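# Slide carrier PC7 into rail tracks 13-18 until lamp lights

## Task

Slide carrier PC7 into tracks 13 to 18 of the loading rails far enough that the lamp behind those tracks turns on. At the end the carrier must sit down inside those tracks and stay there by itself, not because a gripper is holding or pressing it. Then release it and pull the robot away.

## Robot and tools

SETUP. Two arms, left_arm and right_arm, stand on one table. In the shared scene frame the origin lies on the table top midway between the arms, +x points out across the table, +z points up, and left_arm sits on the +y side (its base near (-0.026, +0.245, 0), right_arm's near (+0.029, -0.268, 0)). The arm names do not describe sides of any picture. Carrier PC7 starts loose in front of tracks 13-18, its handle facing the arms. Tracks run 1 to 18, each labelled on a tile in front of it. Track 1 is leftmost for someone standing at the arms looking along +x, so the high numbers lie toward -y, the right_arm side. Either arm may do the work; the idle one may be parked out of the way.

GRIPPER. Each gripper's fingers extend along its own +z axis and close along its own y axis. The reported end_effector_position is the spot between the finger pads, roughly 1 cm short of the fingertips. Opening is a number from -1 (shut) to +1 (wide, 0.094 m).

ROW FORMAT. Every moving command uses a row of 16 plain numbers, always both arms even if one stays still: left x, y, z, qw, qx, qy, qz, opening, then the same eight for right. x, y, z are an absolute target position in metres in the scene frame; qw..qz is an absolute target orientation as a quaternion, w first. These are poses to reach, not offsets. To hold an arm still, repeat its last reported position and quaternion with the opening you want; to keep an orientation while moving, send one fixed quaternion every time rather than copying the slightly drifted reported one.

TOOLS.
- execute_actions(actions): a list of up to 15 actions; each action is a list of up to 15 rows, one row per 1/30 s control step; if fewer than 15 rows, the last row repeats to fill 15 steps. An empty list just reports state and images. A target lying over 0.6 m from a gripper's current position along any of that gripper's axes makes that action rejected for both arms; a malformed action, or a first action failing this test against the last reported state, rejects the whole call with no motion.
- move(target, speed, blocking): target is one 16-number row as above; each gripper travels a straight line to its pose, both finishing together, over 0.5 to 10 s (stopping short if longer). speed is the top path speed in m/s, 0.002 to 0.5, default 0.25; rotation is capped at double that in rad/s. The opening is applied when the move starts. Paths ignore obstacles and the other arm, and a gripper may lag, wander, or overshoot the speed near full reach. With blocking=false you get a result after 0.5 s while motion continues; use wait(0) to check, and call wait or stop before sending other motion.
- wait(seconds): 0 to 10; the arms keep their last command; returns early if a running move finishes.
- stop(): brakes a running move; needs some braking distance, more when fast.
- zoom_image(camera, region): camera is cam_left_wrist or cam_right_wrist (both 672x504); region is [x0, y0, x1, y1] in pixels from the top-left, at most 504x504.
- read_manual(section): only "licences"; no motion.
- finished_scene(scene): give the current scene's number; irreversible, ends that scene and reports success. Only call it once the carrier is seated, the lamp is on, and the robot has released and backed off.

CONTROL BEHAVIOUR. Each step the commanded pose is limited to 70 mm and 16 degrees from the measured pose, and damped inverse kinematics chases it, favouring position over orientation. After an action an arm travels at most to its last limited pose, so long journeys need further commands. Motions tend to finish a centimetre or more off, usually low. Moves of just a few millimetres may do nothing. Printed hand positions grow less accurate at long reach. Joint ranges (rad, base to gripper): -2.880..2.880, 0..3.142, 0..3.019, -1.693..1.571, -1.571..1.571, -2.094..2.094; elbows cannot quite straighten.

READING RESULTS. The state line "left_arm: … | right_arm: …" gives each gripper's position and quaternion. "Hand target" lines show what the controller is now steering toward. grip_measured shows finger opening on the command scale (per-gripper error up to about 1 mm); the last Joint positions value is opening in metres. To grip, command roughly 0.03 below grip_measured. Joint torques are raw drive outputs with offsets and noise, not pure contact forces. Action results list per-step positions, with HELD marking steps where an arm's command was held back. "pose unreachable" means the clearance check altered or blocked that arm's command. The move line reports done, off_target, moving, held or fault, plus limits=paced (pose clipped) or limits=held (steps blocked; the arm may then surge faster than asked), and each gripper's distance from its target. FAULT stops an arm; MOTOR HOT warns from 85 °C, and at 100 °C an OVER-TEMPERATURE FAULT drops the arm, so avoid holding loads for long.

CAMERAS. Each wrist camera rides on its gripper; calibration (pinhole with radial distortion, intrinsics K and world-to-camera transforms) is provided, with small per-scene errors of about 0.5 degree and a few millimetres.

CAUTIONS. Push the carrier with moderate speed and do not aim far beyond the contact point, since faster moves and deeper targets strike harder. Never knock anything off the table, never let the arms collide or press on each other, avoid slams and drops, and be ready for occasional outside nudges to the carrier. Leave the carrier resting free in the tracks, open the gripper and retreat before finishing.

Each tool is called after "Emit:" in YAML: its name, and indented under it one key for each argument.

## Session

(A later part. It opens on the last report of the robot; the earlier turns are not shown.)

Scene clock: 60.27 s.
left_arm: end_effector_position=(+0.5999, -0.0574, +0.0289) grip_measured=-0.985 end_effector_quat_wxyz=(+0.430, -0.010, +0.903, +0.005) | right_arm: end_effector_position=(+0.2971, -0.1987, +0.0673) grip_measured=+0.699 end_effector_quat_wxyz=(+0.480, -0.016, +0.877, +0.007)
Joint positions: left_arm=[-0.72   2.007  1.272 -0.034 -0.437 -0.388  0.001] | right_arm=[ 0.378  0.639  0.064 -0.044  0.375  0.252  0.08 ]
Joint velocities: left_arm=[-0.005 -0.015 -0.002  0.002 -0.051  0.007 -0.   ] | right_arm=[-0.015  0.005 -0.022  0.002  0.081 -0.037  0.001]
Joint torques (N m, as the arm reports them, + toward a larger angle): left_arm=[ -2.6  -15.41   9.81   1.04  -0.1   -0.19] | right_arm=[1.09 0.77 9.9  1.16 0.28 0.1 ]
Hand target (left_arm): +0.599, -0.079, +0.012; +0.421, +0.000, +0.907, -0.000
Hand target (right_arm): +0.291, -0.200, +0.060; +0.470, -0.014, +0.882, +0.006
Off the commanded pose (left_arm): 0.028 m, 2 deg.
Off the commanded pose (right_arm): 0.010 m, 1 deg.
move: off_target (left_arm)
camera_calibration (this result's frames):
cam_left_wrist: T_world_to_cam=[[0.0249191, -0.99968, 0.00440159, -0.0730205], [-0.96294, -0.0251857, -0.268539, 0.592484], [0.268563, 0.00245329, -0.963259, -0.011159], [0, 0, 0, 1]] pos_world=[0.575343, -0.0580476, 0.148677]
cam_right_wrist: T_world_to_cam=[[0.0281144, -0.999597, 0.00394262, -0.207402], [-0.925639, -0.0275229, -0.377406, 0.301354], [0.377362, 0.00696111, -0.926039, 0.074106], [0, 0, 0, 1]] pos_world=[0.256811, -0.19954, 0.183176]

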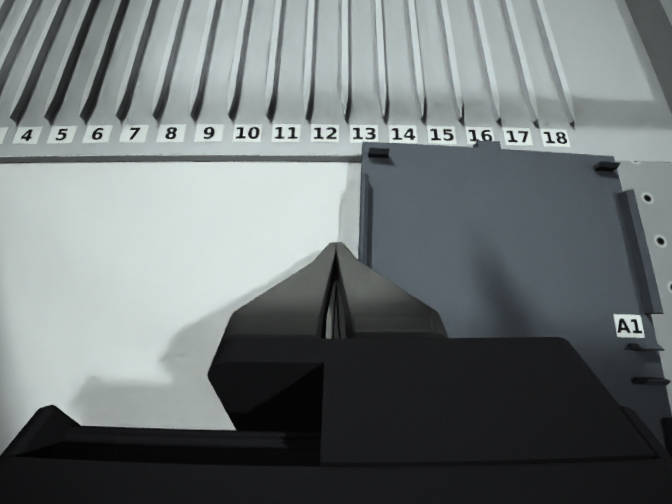

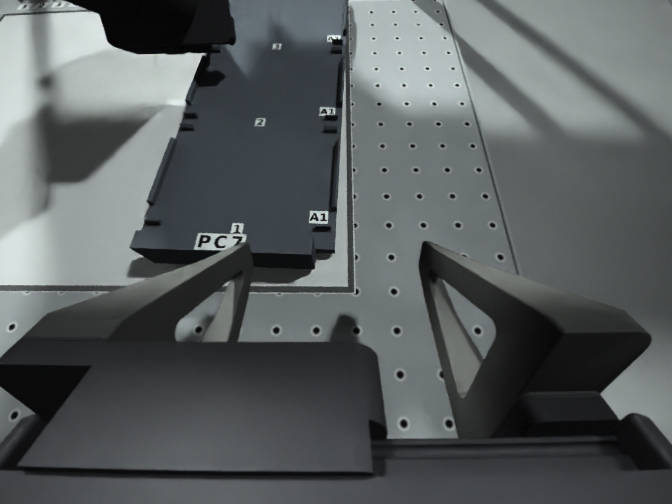

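Emit:
move:
  target: [0.55,0.02,0.2,0.42,0,0.907,0,-1,0.45,-0.29,0.08,0.383,0,0.924,0,-1]
  speed: 0.15

Emit:
move:
  target: [0.55,-0.04,0.24,0.44,0,0.898,0,-1,0.63,-0.255,0.008,0.4,0,0.916,0,-1]
  speed: 0.08

Emit:
move:
  target: [0.55,-0.04,0.24,0.44,0,0.898,0,-1,0.63,-0.215,0.008,0.4,0,0.916,0,-1]
  speed: 0.02

Scene clock: 66.67 s.
left_arm: end_effector_position=(+0.5510, +0.0113, +0.2122) grip_measured=-0.985 end_effector_quat_wxyz=(+0.431, -0.003, +0.902, -0.009) | right_arm: end_effector_position=(+0.4353, -0.2835, +0.0722) grip_measured=-0.980 end_effector_quat_wxyz=(+0.381, +0.012, +0.925, +0.012)
Joint positions: left_arm=[-0.646  1.571  1.197 -0.36  -0.355 -0.328  0.001] | right_arm=[-0.167  1.223  0.464 -0.033 -0.058 -0.014  0.001]
Joint velocities: left_arm=[ 0.005  0.005 -0.017 -0.002  0.007 -0.022  0.   ] | right_arm=[-0.005 -0.015 -0.007 -0.032 -0.022  0.007 -0.   ]
Joint torques (N m, as the arm reports them, + toward a larger angle): left_arm=[  0.83 -14.06   7.73   1.22  -0.14   0.07] | right_arm=[ 0.02 -4.16 12.82  1.02 -0.21 -0.24]
Hand target (left_arm): +0.549, +0.019, +0.201; +0.420, +0.000, +0.908, -0.000
Hand target (right_arm): +0.448, -0.285, +0.082; +0.384, +0.005, +0.923, +0.011
Off the commanded pose (left_arm): 0.015 m, 2 deg.
Off the commanded pose (right_arm): 0.018 m, 2 deg.
move: off_target (left_arm, right_arm)
camera_calibration (this result's frames):
cam_left_wrist: T_world_to_cam=[[0.00124202, -0.999714, 0.023882, 0.00502002], [-0.962602, -0.0076653, -0.270812, 0.596419], [0.270918, -0.0226525, -0.962336, 0.177115], [0, 0, 0, 1]] pos_world=[0.526124, 0.0136024, 0.331842]
cam_right_wrist: T_world_to_cam=[[-0.0176157, -0.999419, -0.0291819, -0.273721], [-0.985813, 0.0222336, -0.166366, 0.453916], [0.166918, 0.0258373, -0.985632, 0.128364], [0, 0, 0, 1]] pos_world=[0.421229, -0.28697, 0.194048]

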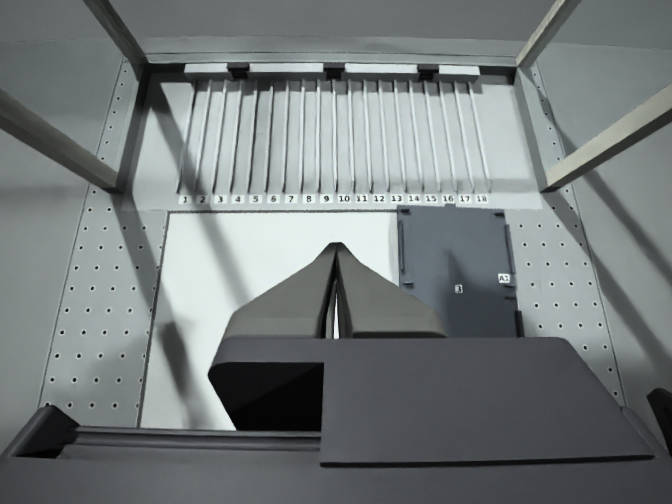

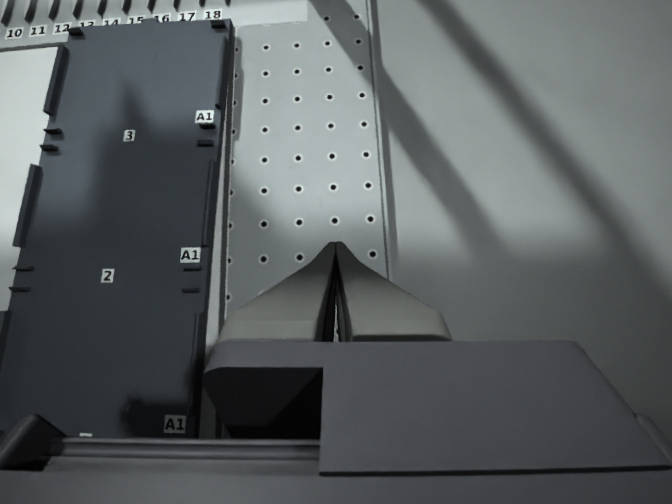

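Scene clock: 69.60 s.
left_arm: end_effector_position=(+0.5391, -0.0241, +0.2285) grip_measured=-0.985 end_effector_quat_wxyz=(+0.433, +0.002, +0.901, +0.008) | right_arm: end_effector_position=(+0.6176, -0.2587, +0.0171) grip_measured=-0.980 end_effector_quat_wxyz=(+0.399, -0.005, +0.917, -0.004)
Joint positions: left_arm=[-0.727  1.582  1.259 -0.439 -0.441 -0.366  0.001] | right_arm=[-0.083  1.795  0.892  0.152  0.02   0.003  0.001]
Joint velocities: left_arm=[ 0.005  0.005 -0.012 -0.012  0.037  0.037 -0.   ] | right_arm=[-0.005 -0.005 -0.002 -0.007  0.037  0.022  0.   ]
Joint torques (N m, as the arm reports them, + toward a larger angle): left_arm=[ -1.36 -12.77  12.77   1.24  -0.39  -0.19] | right_arm=[ 1.05 -9.46 10.88  2.31  0.12  0.09]
Hand target (left_arm): +0.549, -0.040, +0.240; +0.441, +0.000, +0.898, -0.000
Hand target (right_arm): +0.628, -0.255, +0.008; +0.399, -0.001, +0.917, -0.002
Off the commanded pose (left_arm): 0.022 m, 1 deg.
Off the commanded pose (right_arm): 0.016 m, 1 deg.
move: off_target (left_arm, right_arm)
camera_calibration (this result's frames):
cam_left_wrist: T_world_to_cam=[[0.00694826, -0.999909, -0.0115278, -0.0257061], [-0.961412, -0.00350926, -0.275091, 0.589504], [0.275026, 0.0129944, -0.961349, 0.193702], [0, 0, 0, 1]] pos_world=[0.513662, -0.026152, 0.348086]
cam_right_wrist: T_world_to_cam=[[-0.000566006, -0.999902, 0.0139812, -0.258725], [-0.978611, -0.00232233, -0.205705, 0.613758], [0.205717, -0.0137986, -0.978514, 0.00863198], [0, 0, 0, 1]] pos_world=[0.598708, -0.257155, 0.138317]

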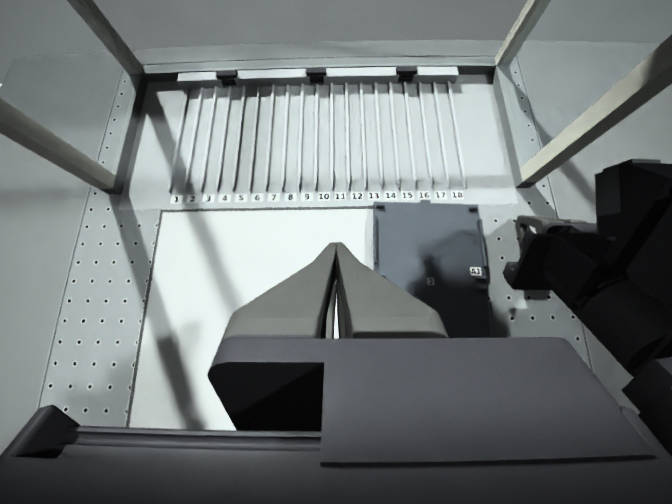

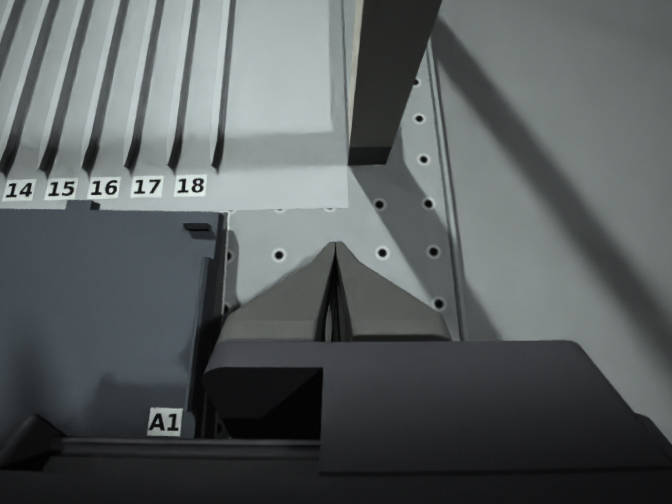

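Scene clock: 72.20 s.
left_arm: end_effector_position=(+0.5391, -0.0241, +0.2285) grip_measured=-0.985 end_effector_quat_wxyz=(+0.433, +0.002, +0.901, +0.008) | right_arm: end_effector_position=(+0.6185, -0.2237, +0.0173) grip_measured=-0.980 end_effector_quat_wxyz=(+0.401, -0.002, +0.916, -0.007)
Joint positions: left_arm=[-0.727  1.582  1.259 -0.439 -0.441 -0.367  0.001] | right_arm=[-0.006  1.8    0.899  0.152  0.083  0.058  0.001]
Joint velocities: left_arm=[-0.015 -0.005 -0.002 -0.007  0.037 -0.022  0.   ] | right_arm=[-0.005 -0.005 -0.007  0.007 -0.051 -0.007 -0.001]
Joint torques (N m, as the arm reports them, + toward a larger angle): left_arm=[ -1.39 -12.99  12.65   1.17  -0.38  -0.18] | right_arm=[ 1.34 -9.4  11.09  2.08  0.01  0.08]
Hand target (left_arm): +0.549, -0.039, +0.240; +0.440, +0.000, +0.898, -0.000
Hand target (right_arm): +0.629, -0.216, +0.008; +0.400, -0.001, +0.917, -0.001
Off the commanded pose (left_arm): 0.022 m, 1 deg.
Off the commanded pose (right_arm): 0.017 m, 1 deg.
move: off_target (left_arm, right_arm)
camera_calibration (this result's frames):
cam_left_wrist: T_world_to_cam=[[0.0071866, -0.999911, -0.01123, -0.0259026], [-0.96141, -0.0038203, -0.275095, 0.589496], [0.275027, 0.0127736, -0.961352, 0.193696], [0, 0, 0, 1]] pos_world=[0.513662, -0.0261225, 0.348086]
cam_right_wrist: T_world_to_cam=[[-0.00689844, -0.999846, 0.0161293, -0.219852], [-0.97767, 0.00335584, -0.210119, 0.615548], [0.210032, -0.0172186, -0.977543, 0.00561741], [0, 0, 0, 1]] pos_world=[0.599106, -0.221787, 0.138376]

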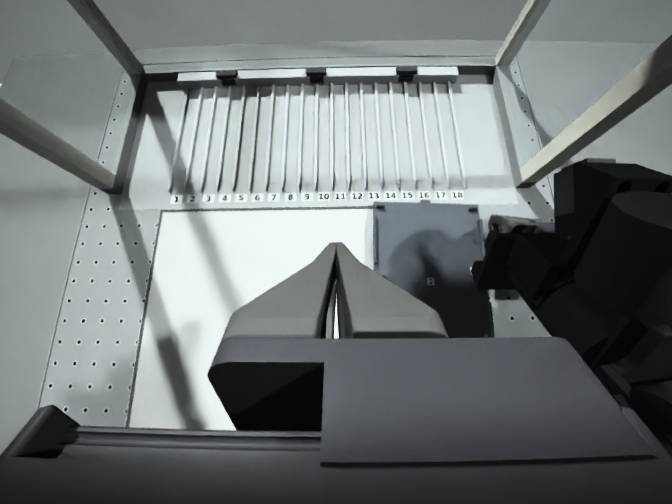

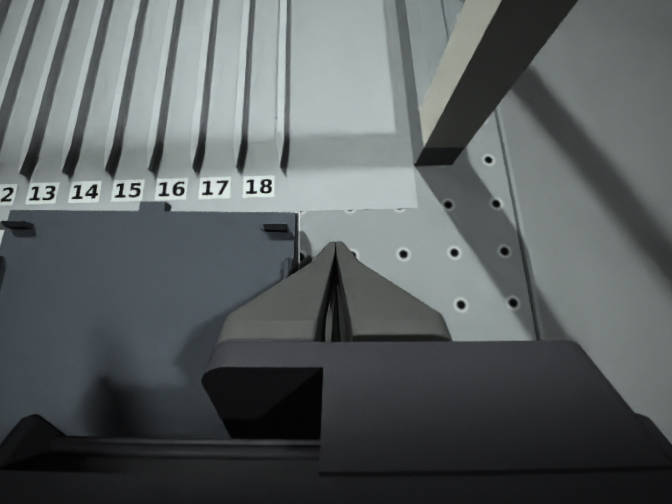

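Emit:
move:
  target: [0.55,-0.04,0.24,0.44,0,0.898,0,-1,0.63,-0.201,0.008,0.4,0,0.916,0,-1]
  speed: 0.015

Scene clock: 77.03 s.
left_arm: end_effector_position=(+0.5391, -0.0241, +0.2285) grip_measured=-0.985 end_effector_quat_wxyz=(+0.433, +0.002, +0.901, +0.008) | right_arm: end_effector_position=(+0.6191, -0.2122, +0.0172) grip_measured=-0.980 end_effector_quat_wxyz=(+0.402, -0.000, +0.916, -0.007)
Joint positions: left_arm=[-0.727  1.582  1.259 -0.439 -0.441 -0.367  0.001] | right_arm=[0.02  1.804 0.904 0.152 0.105 0.079 0.001]
Joint velocities: left_arm=[ 0.005 -0.015 -0.002 -0.002 -0.037 -0.007 -0.   ] | right_arm=[-0.015 -0.015 -0.002  0.017 -0.066 -0.007  0.001]
Joint torques (N m, as the arm reports them, + toward a larger angle): left_arm=[ -1.43 -12.96  12.65   1.18  -0.39  -0.18] | right_arm=[ 1.67 -9.59 11.24  1.92 -0.03  0.1 ]
Hand target (left_arm): +0.549, -0.039, +0.240; +0.440, +0.000, +0.898, -0.000
Hand target (right_arm): +0.629, -0.202, +0.008; +0.400, -0.000, +0.916, -0.001
Off the commanded pose (left_arm): 0.022 m, 1 deg.
Off the commanded pose (right_arm): 0.018 m, 1 deg.
move: off_target (left_arm, right_arm)
camera_calibration (this result's frames):
cam_left_wrist: T_world_to_cam=[[0.0071866, -0.999911, -0.01123, -0.0259026], [-0.96141, -0.0038203, -0.275095, 0.589496], [0.275027, 0.0127736, -0.961352, 0.193696], [0, 0, 0, 1]] pos_world=[0.513662, -0.0261225, 0.348086]
cam_right_wrist: T_world_to_cam=[[-0.01155, -0.999808, 0.0158313, -0.205483], [-0.977077, 0.00791882, -0.21274, 0.616724], [0.212574, -0.0179255, -0.976981, 0.00393629], [0, 0, 0, 1]] pos_world=[0.599377, -0.210257, 0.138301]

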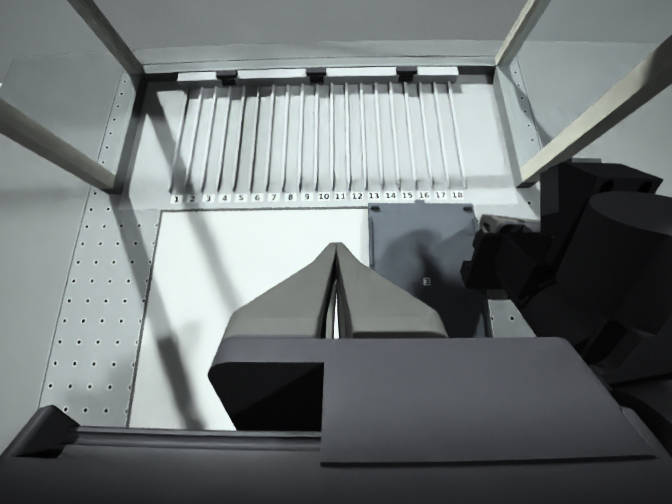

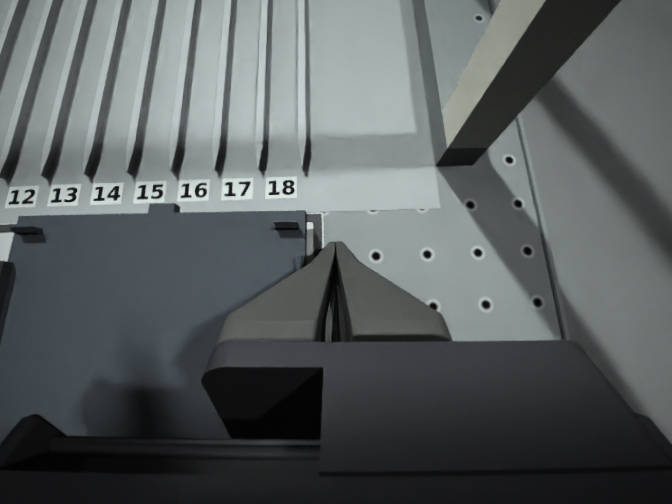

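Emit:
move:
  target: [0.45,0.1,0.3,0.42,0,0.907,0,-1,0.55,-0.28,0.09,0.4,0,0.916,0,-1]
  speed: 0.15

Emit:
move:
  target: [0.45,0.1,0.3,0.42,0,0.907,0,-1,0.3,-0.27,0.07,0.47,-0.013,0.883,0.007,0.7]

Emit:
move:
  target: [0.45,0.1,0.3,0.42,0,0.907,0,-1,0.305,-0.13,0.035,0.47,-0.013,0.883,0.007,0.7]
  speed: 0.12

Scene clock: 81.80 s.
left_arm: end_effector_position=(+0.4509, +0.0938, +0.3146) grip_measured=-0.985 end_effector_quat_wxyz=(+0.433, -0.004, +0.901, -0.009) | right_arm: end_effector_position=(+0.5595, -0.2784, +0.1001) grip_measured=-0.980 end_effector_quat_wxyz=(+0.417, +0.008, +0.909, +0.004)
Joint positions: left_arm=[-0.576  1.173  1.08  -0.62  -0.305 -0.28   0.001] | right_arm=[-0.131  1.487  0.764  0.013 -0.021  0.     0.001]
Joint velocities: left_arm=[ 0.005 -0.005 -0.012 -0.012  0.007 -0.022  0.001] | right_arm=[-0.005 -0.005  0.012  0.012  0.037 -0.022 -0.001]
Joint torques (N m, as the arm reports them, + toward a larger angle): left_arm=[ 0.74 -8.96  7.98  1.26 -0.11  0.07] | right_arm=[ 0.17 -9.4   8.87  1.04 -0.19 -0.22]
Hand target (left_arm): +0.448, +0.099, +0.301; +0.420, +0.000, +0.908, +0.000
Hand target (right_arm): +0.551, -0.279, +0.090; +0.401, +0.001, +0.916, +0.003
Off the commanded pose (left_arm): 0.016 m, 2 deg.
Off the commanded pose (right_arm): 0.014 m, 2 deg.
move: off_target (left_arm, right_arm)
camera_calibration (this result's frames):
cam_left_wrist: T_world_to_cam=[[0.00367008, -0.999696, 0.0243965, 0.0839135], [-0.961316, -0.0102465, -0.275256, 0.529427], [0.275423, -0.0224425, -0.961061, 0.302211], [0, 0, 0, 1]] pos_world=[0.425403, 0.0960951, 0.434124]
cam_right_wrist: T_world_to_cam=[[-0.016451, -0.999792, -0.0120591, -0.268076], [-0.969635, 0.0188957, -0.243826, 0.578611], [0.244003, 0.00768172, -0.969744, 0.0851822], [0, 0, 0, 1]] pos_world=[0.535847, -0.279608, 0.220453]

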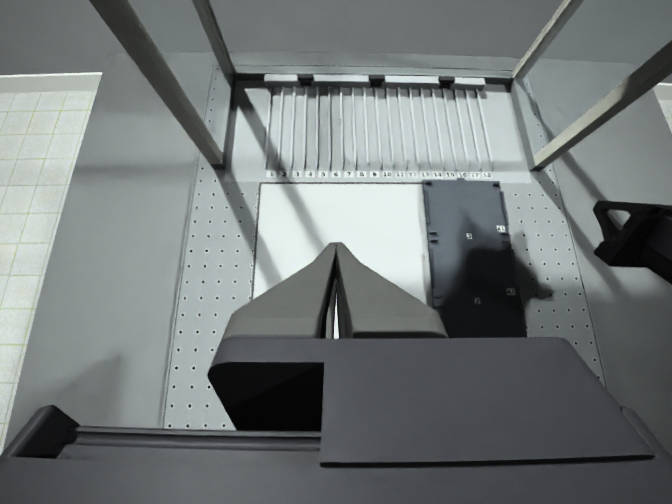

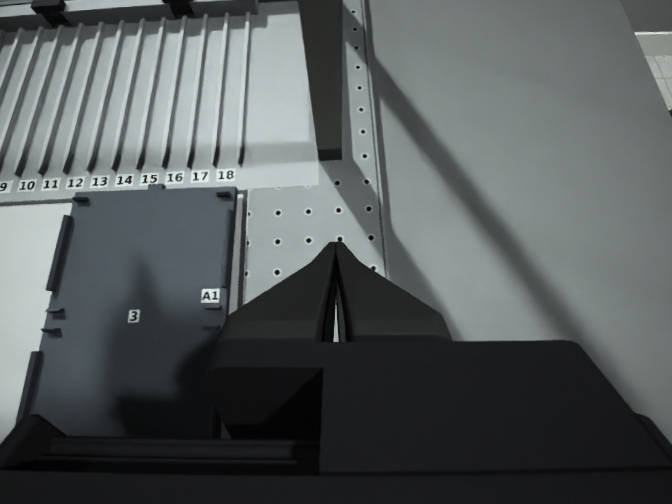

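Scene clock: 83.50 s.
left_arm: end_effector_position=(+0.4508, +0.0934, +0.3145) grip_measured=-0.985 end_effector_quat_wxyz=(+0.433, -0.002, +0.901, -0.009) | right_arm: end_effector_position=(+0.3043, -0.2701, +0.0718) grip_measured=+0.699 end_effector_quat_wxyz=(+0.477, -0.009, +0.879, +0.009)
Joint positions: left_arm=[-0.576  1.173  1.08  -0.62  -0.302 -0.276  0.001] | right_arm=[-0.153  0.532  0.055 -0.101 -0.066 -0.034  0.08 ]
Joint velocities: left_arm=[-0.024  0.005  0.002 -0.002  0.066  0.007  0.   ] | right_arm=[-0.015  0.005  0.007  0.007  0.022 -0.066  0.001]
Joint torques (N m, as the arm reports them, + toward a larger angle): left_arm=[ 0.93 -8.65  7.85  1.43 -0.11  0.08] | right_arm=[-0.41  1.7  11.61  1.15 -0.21 -0.22]
Hand target (left_arm): +0.450, +0.100, +0.300; +0.420, +0.000, +0.907, -0.000
Hand target (right_arm): +0.302, -0.271, +0.069; +0.470, -0.013, +0.882, +0.006
Off the commanded pose (left_arm): 0.016 m, 2 deg.
Off the commanded pose (right_arm): 0.005 m, 1 deg.
move: off_target (left_arm)
camera_calibration (this result's frames):
cam_left_wrist: T_world_to_cam=[[-0.000714967, -0.999735, 0.0230204, 0.0858861], [-0.961529, -0.00563651, -0.274647, 0.528795], [0.274703, -0.0223311, -0.96127, 0.302516], [0, 0, 0, 1]] pos_world=[0.42541, 0.0955994, 0.434054]
cam_right_wrist: T_world_to_cam=[[0.0192752, -0.999797, -0.0058948, -0.275644], [-0.928101, -0.0156996, -0.371997, 0.311325], [0.371829, 0.0126413, -0.928215, 0.0794426], [0, 0, 0, 1]] pos_world=[0.264715, -0.271705, 0.187927]

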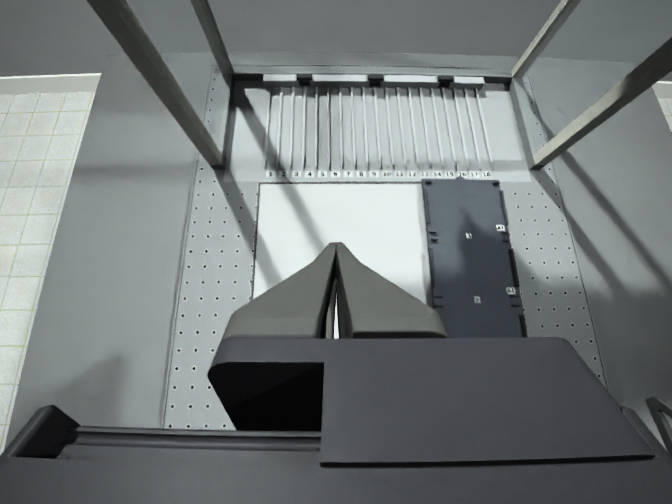

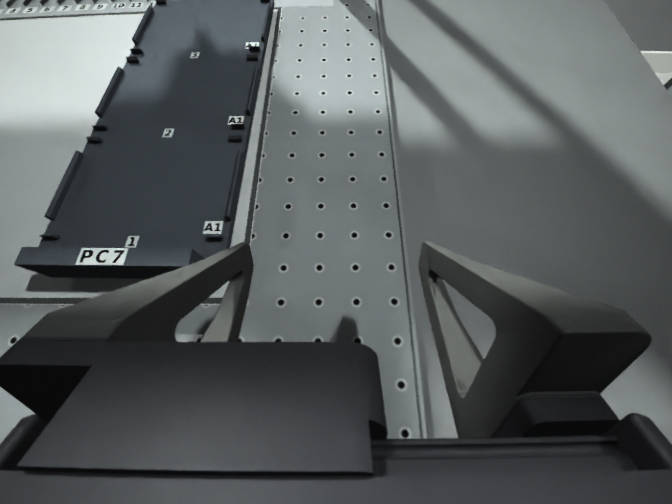

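Scene clock: 85.23 s.
left_arm: end_effector_position=(+0.4508, +0.0934, +0.3145) grip_measured=-0.985 end_effector_quat_wxyz=(+0.433, -0.002, +0.901, -0.009) | right_arm: end_effector_position=(+0.2890, -0.1511, +0.0240) grip_measured=+0.699 end_effector_quat_wxyz=(+0.454, -0.034, +0.890, -0.022)
Joint positions: left_arm=[-0.576  1.173  1.08  -0.62  -0.302 -0.276  0.001] | right_arm=[0.671 1.096 0.102 0.195 0.61  0.445 0.08 ]
Joint velocities: left_arm=[ 0.005 -0.015  0.002 -0.012 -0.007  0.037 -0.001] | right_arm=[ 0.005 -0.005  0.002  0.002 -0.066  0.007 -0.   ]
Joint torques (N m, as the arm reports them, + toward a larger angle): left_arm=[ 0.91 -8.63  7.84  1.44 -0.11  0.08] | right_arm=[ 0.43 -0.4  10.54  2.56  0.43  0.1 ]
Hand target (left_arm): +0.450, +0.100, +0.300; +0.420, +0.000, +0.907, -0.000
Hand target (right_arm): +0.303, -0.138, +0.038; +0.470, -0.019, +0.882, -0.005
Off the commanded pose (left_arm): 0.016 m, 2 deg.
Off the commanded pose (right_arm): 0.029 m, 5 deg.
move: off_target (left_arm, right_arm)
camera_calibration (this result's frames):
cam_left_wrist: T_world_to_cam=[[-0.000714967, -0.999735, 0.0230204, 0.0858861], [-0.961529, -0.00563651, -0.274647, 0.528795], [0.274703, -0.0223311, -0.96127, 0.302516], [0, 0, 0, 1]] pos_world=[0.42541, 0.0955994, 0.434054]
cam_right_wrist: T_world_to_cam=[[0.0347681, -0.996792, 0.0720843, -0.162565], [-0.945335, -0.0562027, -0.321221, 0.278854], [0.324241, -0.0569756, -0.944257, 0.0428906], [0, 0, 0, 1]] pos_world=[0.255356, -0.143927, 0.141792]

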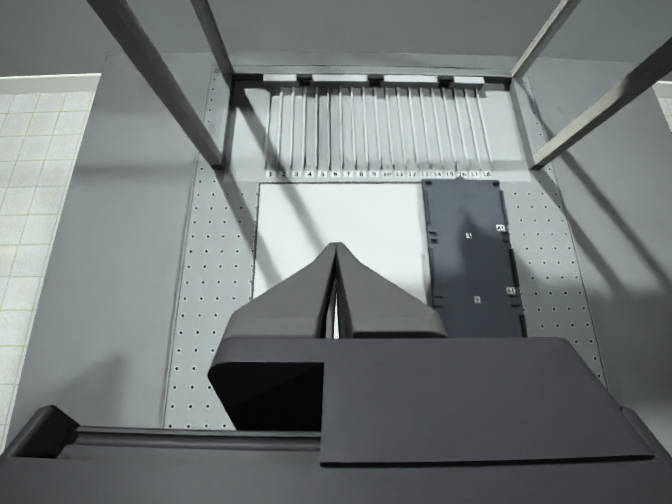

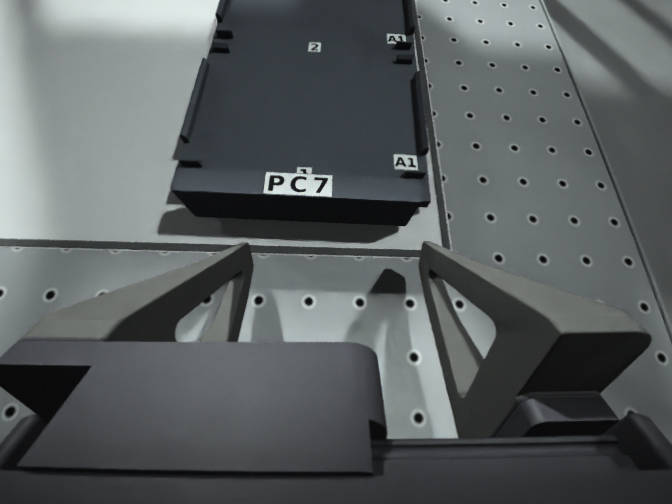

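Emit:
move:
  target: [0.45,0.1,0.3,0.42,0,0.907,0,-1,0.305,-0.125,0.022,0.47,-0.013,0.883,0.007,0.7]
  speed: 0.04

Emit:
move:
  target: [0.45,0.1,0.3,0.42,0,0.907,0,-1,0.4,-0.125,0.022,0.47,-0.013,0.883,0.007,0.7]
  speed: 0.03

Scene clock: 88.93 s.
left_arm: end_effector_position=(+0.4508, +0.0934, +0.3145) grip_measured=-0.985 end_effector_quat_wxyz=(+0.433, -0.002, +0.901, -0.009) | right_arm: end_effector_position=(+0.2955, -0.1380, +0.0157) grip_measured=+0.699 end_effector_quat_wxyz=(+0.461, -0.019, +0.887, -0.007)
Joint positions: left_arm=[-0.576  1.173  1.08  -0.62  -0.302 -0.275  0.001] | right_arm=[0.695 1.234 0.115 0.333 0.623 0.492 0.08 ]
Joint velocities: left_arm=[-0.005 -0.015 -0.012  0.012 -0.007  0.051 -0.   ] | right_arm=[-0.005 -0.005  0.002 -0.002 -0.037  0.037 -0.001]
Joint torques (N m, as the arm reports them, + toward a larger angle): left_arm=[ 0.94 -8.66  7.85  1.44 -0.11  0.08] | right_arm=[ 1.17 -0.99  8.72  2.35  0.24  0.04]
Hand target (left_arm): +0.450, +0.100, +0.300; +0.420, +0.000, +0.907, -0.000
Hand target (right_arm): +0.304, -0.125, +0.023; +0.470, -0.014, +0.882, +0.007
Off the commanded pose (left_arm): 0.016 m, 2 deg.
Off the commanded pose (right_arm): 0.017 m, 2 deg.
move: off_target (left_arm, right_arm)
camera_calibration (this result's frames):
cam_left_wrist: T_world_to_cam=[[-0.000953411, -0.999741, 0.0227227, 0.0860879], [-0.961528, -0.00532552, -0.274654, 0.528768], [0.274704, -0.0221104, -0.961275, 0.302497], [0, 0, 0, 1]] pos_world=[0.42541, 0.0955699, 0.434055]
cam_right_wrist: T_world_to_cam=[[0.0209516, -0.999287, 0.0313989, -0.144766], [-0.940452, -0.0303563, -0.338569, 0.285515], [0.339281, -0.0224356, -0.940417, 0.0339025], [0, 0, 0, 1]] pos_world=[0.260044, -0.135235, 0.133095]

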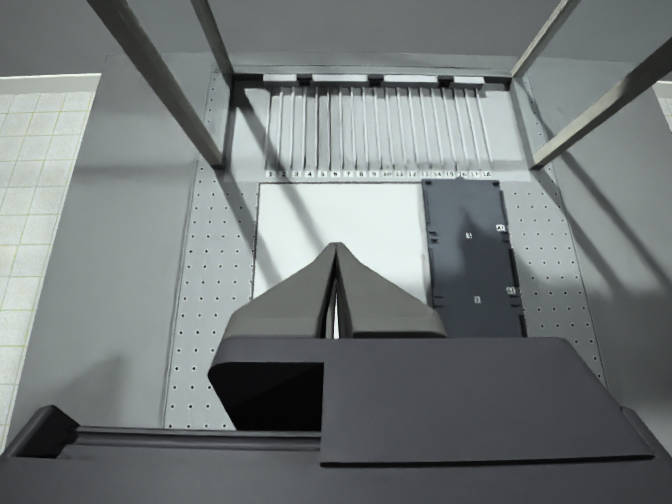

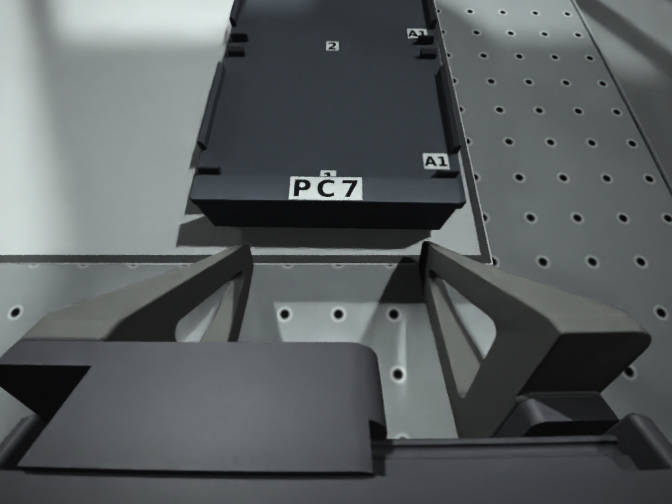

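Scene clock: 92.73 s.
left_arm: end_effector_position=(+0.4508, +0.0934, +0.3145) grip_measured=-0.985 end_effector_quat_wxyz=(+0.433, -0.002, +0.901, -0.009) | right_arm: end_effector_position=(+0.3821, -0.1310, +0.0156) grip_measured=+0.699 end_effector_quat_wxyz=(+0.458, -0.012, +0.889, +0.002)
Joint positions: left_arm=[-0.576  1.173  1.08  -0.62  -0.302 -0.275  0.001] | right_arm=[0.459 1.456 0.286 0.475 0.436 0.329 0.08 ]
Joint velocities: left_arm=[-0.005 -0.005 -0.007  0.012 -0.007 -0.022  0.001] | right_arm=[ 0.005 -0.005  0.002 -0.022  0.051  0.037 -0.001]
Joint torques (N m, as the arm reports them, + toward a larger angle): left_arm=[ 0.91 -8.65  7.85  1.43 -0.11  0.07] | right_arm=[-0.33 -3.4   9.03  2.53 -0.24 -0.18]
Hand target (left_arm): +0.450, +0.100, +0.300; +0.420, +0.000, +0.907, -0.000
Hand target (right_arm): +0.398, -0.122, +0.022; +0.469, -0.012, +0.883, +0.010
Off the commanded pose (left_arm): 0.016 m, 2 deg.
Off the commanded pose (right_arm): 0.020 m, 2 deg.
move: off_target (left_arm, right_arm)
camera_calibration (this result's frames):
cam_left_wrist: T_world_to_cam=[[-0.000953411, -0.999741, 0.0227227, 0.0860879], [-0.961528, -0.00532552, -0.274654, 0.528768], [0.274704, -0.0221104, -0.961275, 0.302497], [0, 0, 0, 1]] pos_world=[0.42541, 0.0955699, 0.434055]
cam_right_wrist: T_world_to_cam=[[0.0175692, -0.999802, 0.00936028, -0.137993], [-0.943071, -0.0196806, -0.332009, 0.36941], [0.332127, -0.00299429, -0.94323, 0.00992411], [0, 0, 0, 1]] pos_world=[0.347508, -0.130665, 0.1333]

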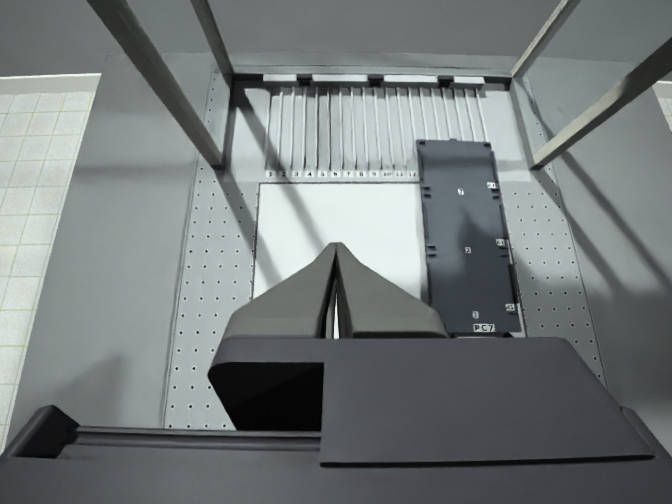

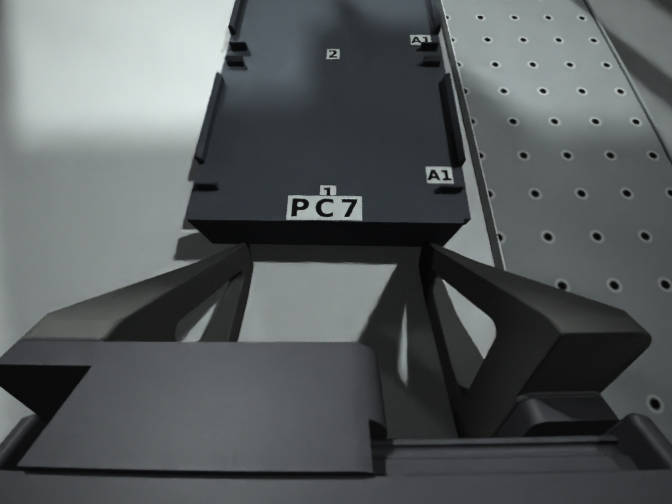

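Emit:
move:
  target: [0.4,0.12,0.3,0.42,0,0.907,0,-1,0.55,-0.122,0.018,0.47,-0.013,0.883,0.007,0.7]
  speed: 0.05

Scene clock: 98.60 s.
left_arm: end_effector_position=(+0.4043, +0.1135, +0.3076) grip_measured=-0.985 end_effector_quat_wxyz=(+0.427, -0.001, +0.904, -0.007) | right_arm: end_effector_position=(+0.5124, -0.1245, +0.0163) grip_measured=+0.699 end_effector_quat_wxyz=(+0.465, -0.014, +0.885, +0.006)
Joint positions: left_arm=[-0.576  1.039  0.972 -0.66  -0.302 -0.275  0.001] | right_arm=[0.283 1.694 0.595 0.466 0.294 0.207 0.08 ]
Joint velocities: left_arm=[-0.034  0.005  0.007 -0.022 -0.022 -0.051  0.   ] | right_arm=[ 0.005 -0.015 -0.007 -0.002  0.022 -0.081 -0.   ]
Joint torques (N m, as the arm reports them, + toward a larger angle): left_arm=[ 0.43 -7.9   7.96  1.25 -0.24  0.04] | right_arm=[-1.77 -5.5  14.34  1.21 -0.65 -0.2 ]
Hand target (left_arm): +0.400, +0.119, +0.300; +0.420, +0.000, +0.907, -0.000
Hand target (right_arm): +0.546, -0.120, +0.019; +0.470, -0.012, +0.882, +0.010
Off the commanded pose (left_arm): 0.011 m, 1 deg.
Off the commanded pose (right_arm): 0.038 m, 1 deg.
move: off_target (left_arm, right_arm)
camera_calibration (this result's frames):
cam_left_wrist: T_world_to_cam=[[-0.000707655, -0.999848, 0.0174136, 0.107932], [-0.96482, -0.00389558, -0.262883, 0.479833], [0.262911, -0.016987, -0.964671, 0.314275], [0, 0, 0, 1]] pos_world=[0.380402, 0.115124, 0.427432]
cam_right_wrist: T_world_to_cam=[[0.0239336, -0.999708, 0.0033029, -0.136938], [-0.937408, -0.02359, -0.347432, 0.4895], [0.347408, 0.00521914, -0.937699, -0.0395746], [0, 0, 0, 1]] pos_world=[0.475887, -0.125144, 0.133411]

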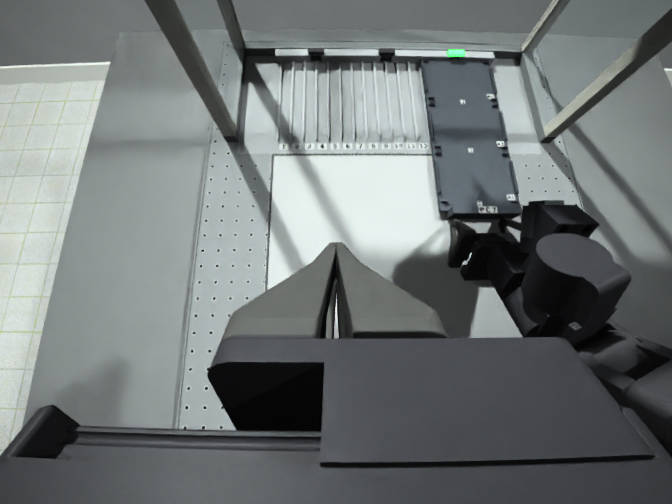

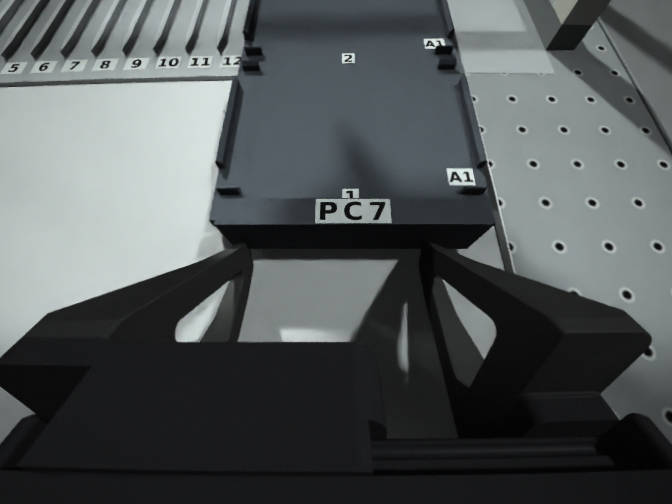

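Emit:
move:
  target: [0.4,0.12,0.3,0.42,0,0.907,0,-1,0.4,-0.2,0.08,0.47,-0.013,0.883,0.007,0.7]

Scene clock: 100.97 s.
left_arm: end_effector_position=(+0.4043, +0.1135, +0.3076) grip_measured=-0.985 end_effector_quat_wxyz=(+0.427, -0.001, +0.904, -0.007) | right_arm: end_effector_position=(+0.4059, -0.1968, +0.0895) grip_measured=+0.699 end_effector_quat_wxyz=(+0.485, -0.004, +0.874, +0.016)
Joint positions: left_arm=[-0.576  1.039  0.972 -0.66  -0.302 -0.275  0.001] | right_arm=[0.172 1.123 0.296 0.257 0.203 0.156 0.08 ]
Joint velocities: left_arm=[ 0.005  0.005 -0.012  0.007  0.007 -0.081  0.   ] | right_arm=[ 0.005 -0.015 -0.002 -0.002 -0.022 -0.051 -0.001]
Joint torques (N m, as the arm reports them, + toward a larger angle): left_arm=[ 0.66 -7.86  7.91  1.3  -0.2   0.05] | right_arm=[-0.02 -2.4   8.76  1.12 -0.1  -0.21]
Hand target (left_arm): +0.400, +0.120, +0.300; +0.420, +0.000, +0.907, -0.000
Hand target (right_arm): +0.401, -0.199, +0.079; +0.470, -0.012, +0.883, +0.009
Off the commanded pose (left_arm): 0.011 m, 1 deg.
Off the commanded pose (right_arm): 0.012 m, 2 deg.
move: off_target (left_arm, right_arm)
camera_calibration (this result's frames):
cam_left_wrist: T_world_to_cam=[[-0.000707655, -0.999848, 0.0174136, 0.107932], [-0.96482, -0.00389558, -0.262883, 0.479833], [0.262911, -0.016987, -0.964671, 0.314275], [0, 0, 0, 1]] pos_world=[0.380402, 0.115124, 0.427432]
cam_right_wrist: T_world_to_cam=[[0.0165251, -0.999608, -0.0226125, -0.201614], [-0.920839, -0.00640313, -0.38989, 0.413879], [0.389592, 0.0272654, -0.920584, 0.0520885], [0, 0, 0, 1]] pos_world=[0.364154, -0.200305, 0.20476]

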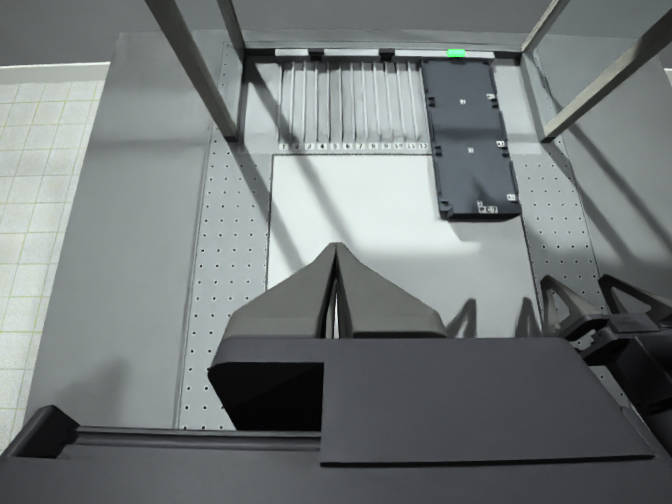

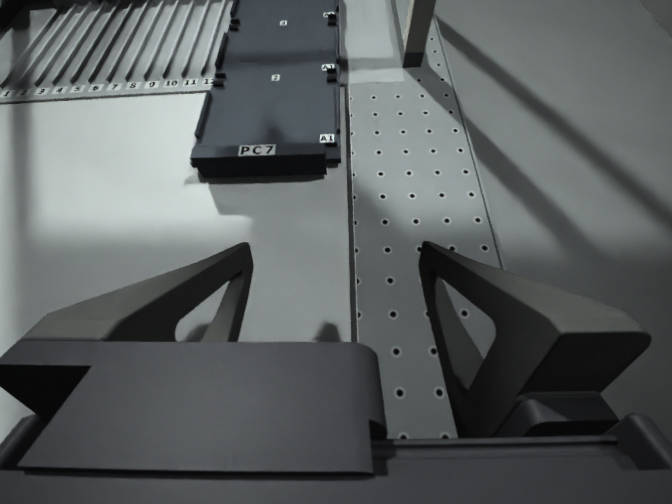

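Emit:
finished_scene:
  scene: 2

The scene is finished: the task was done.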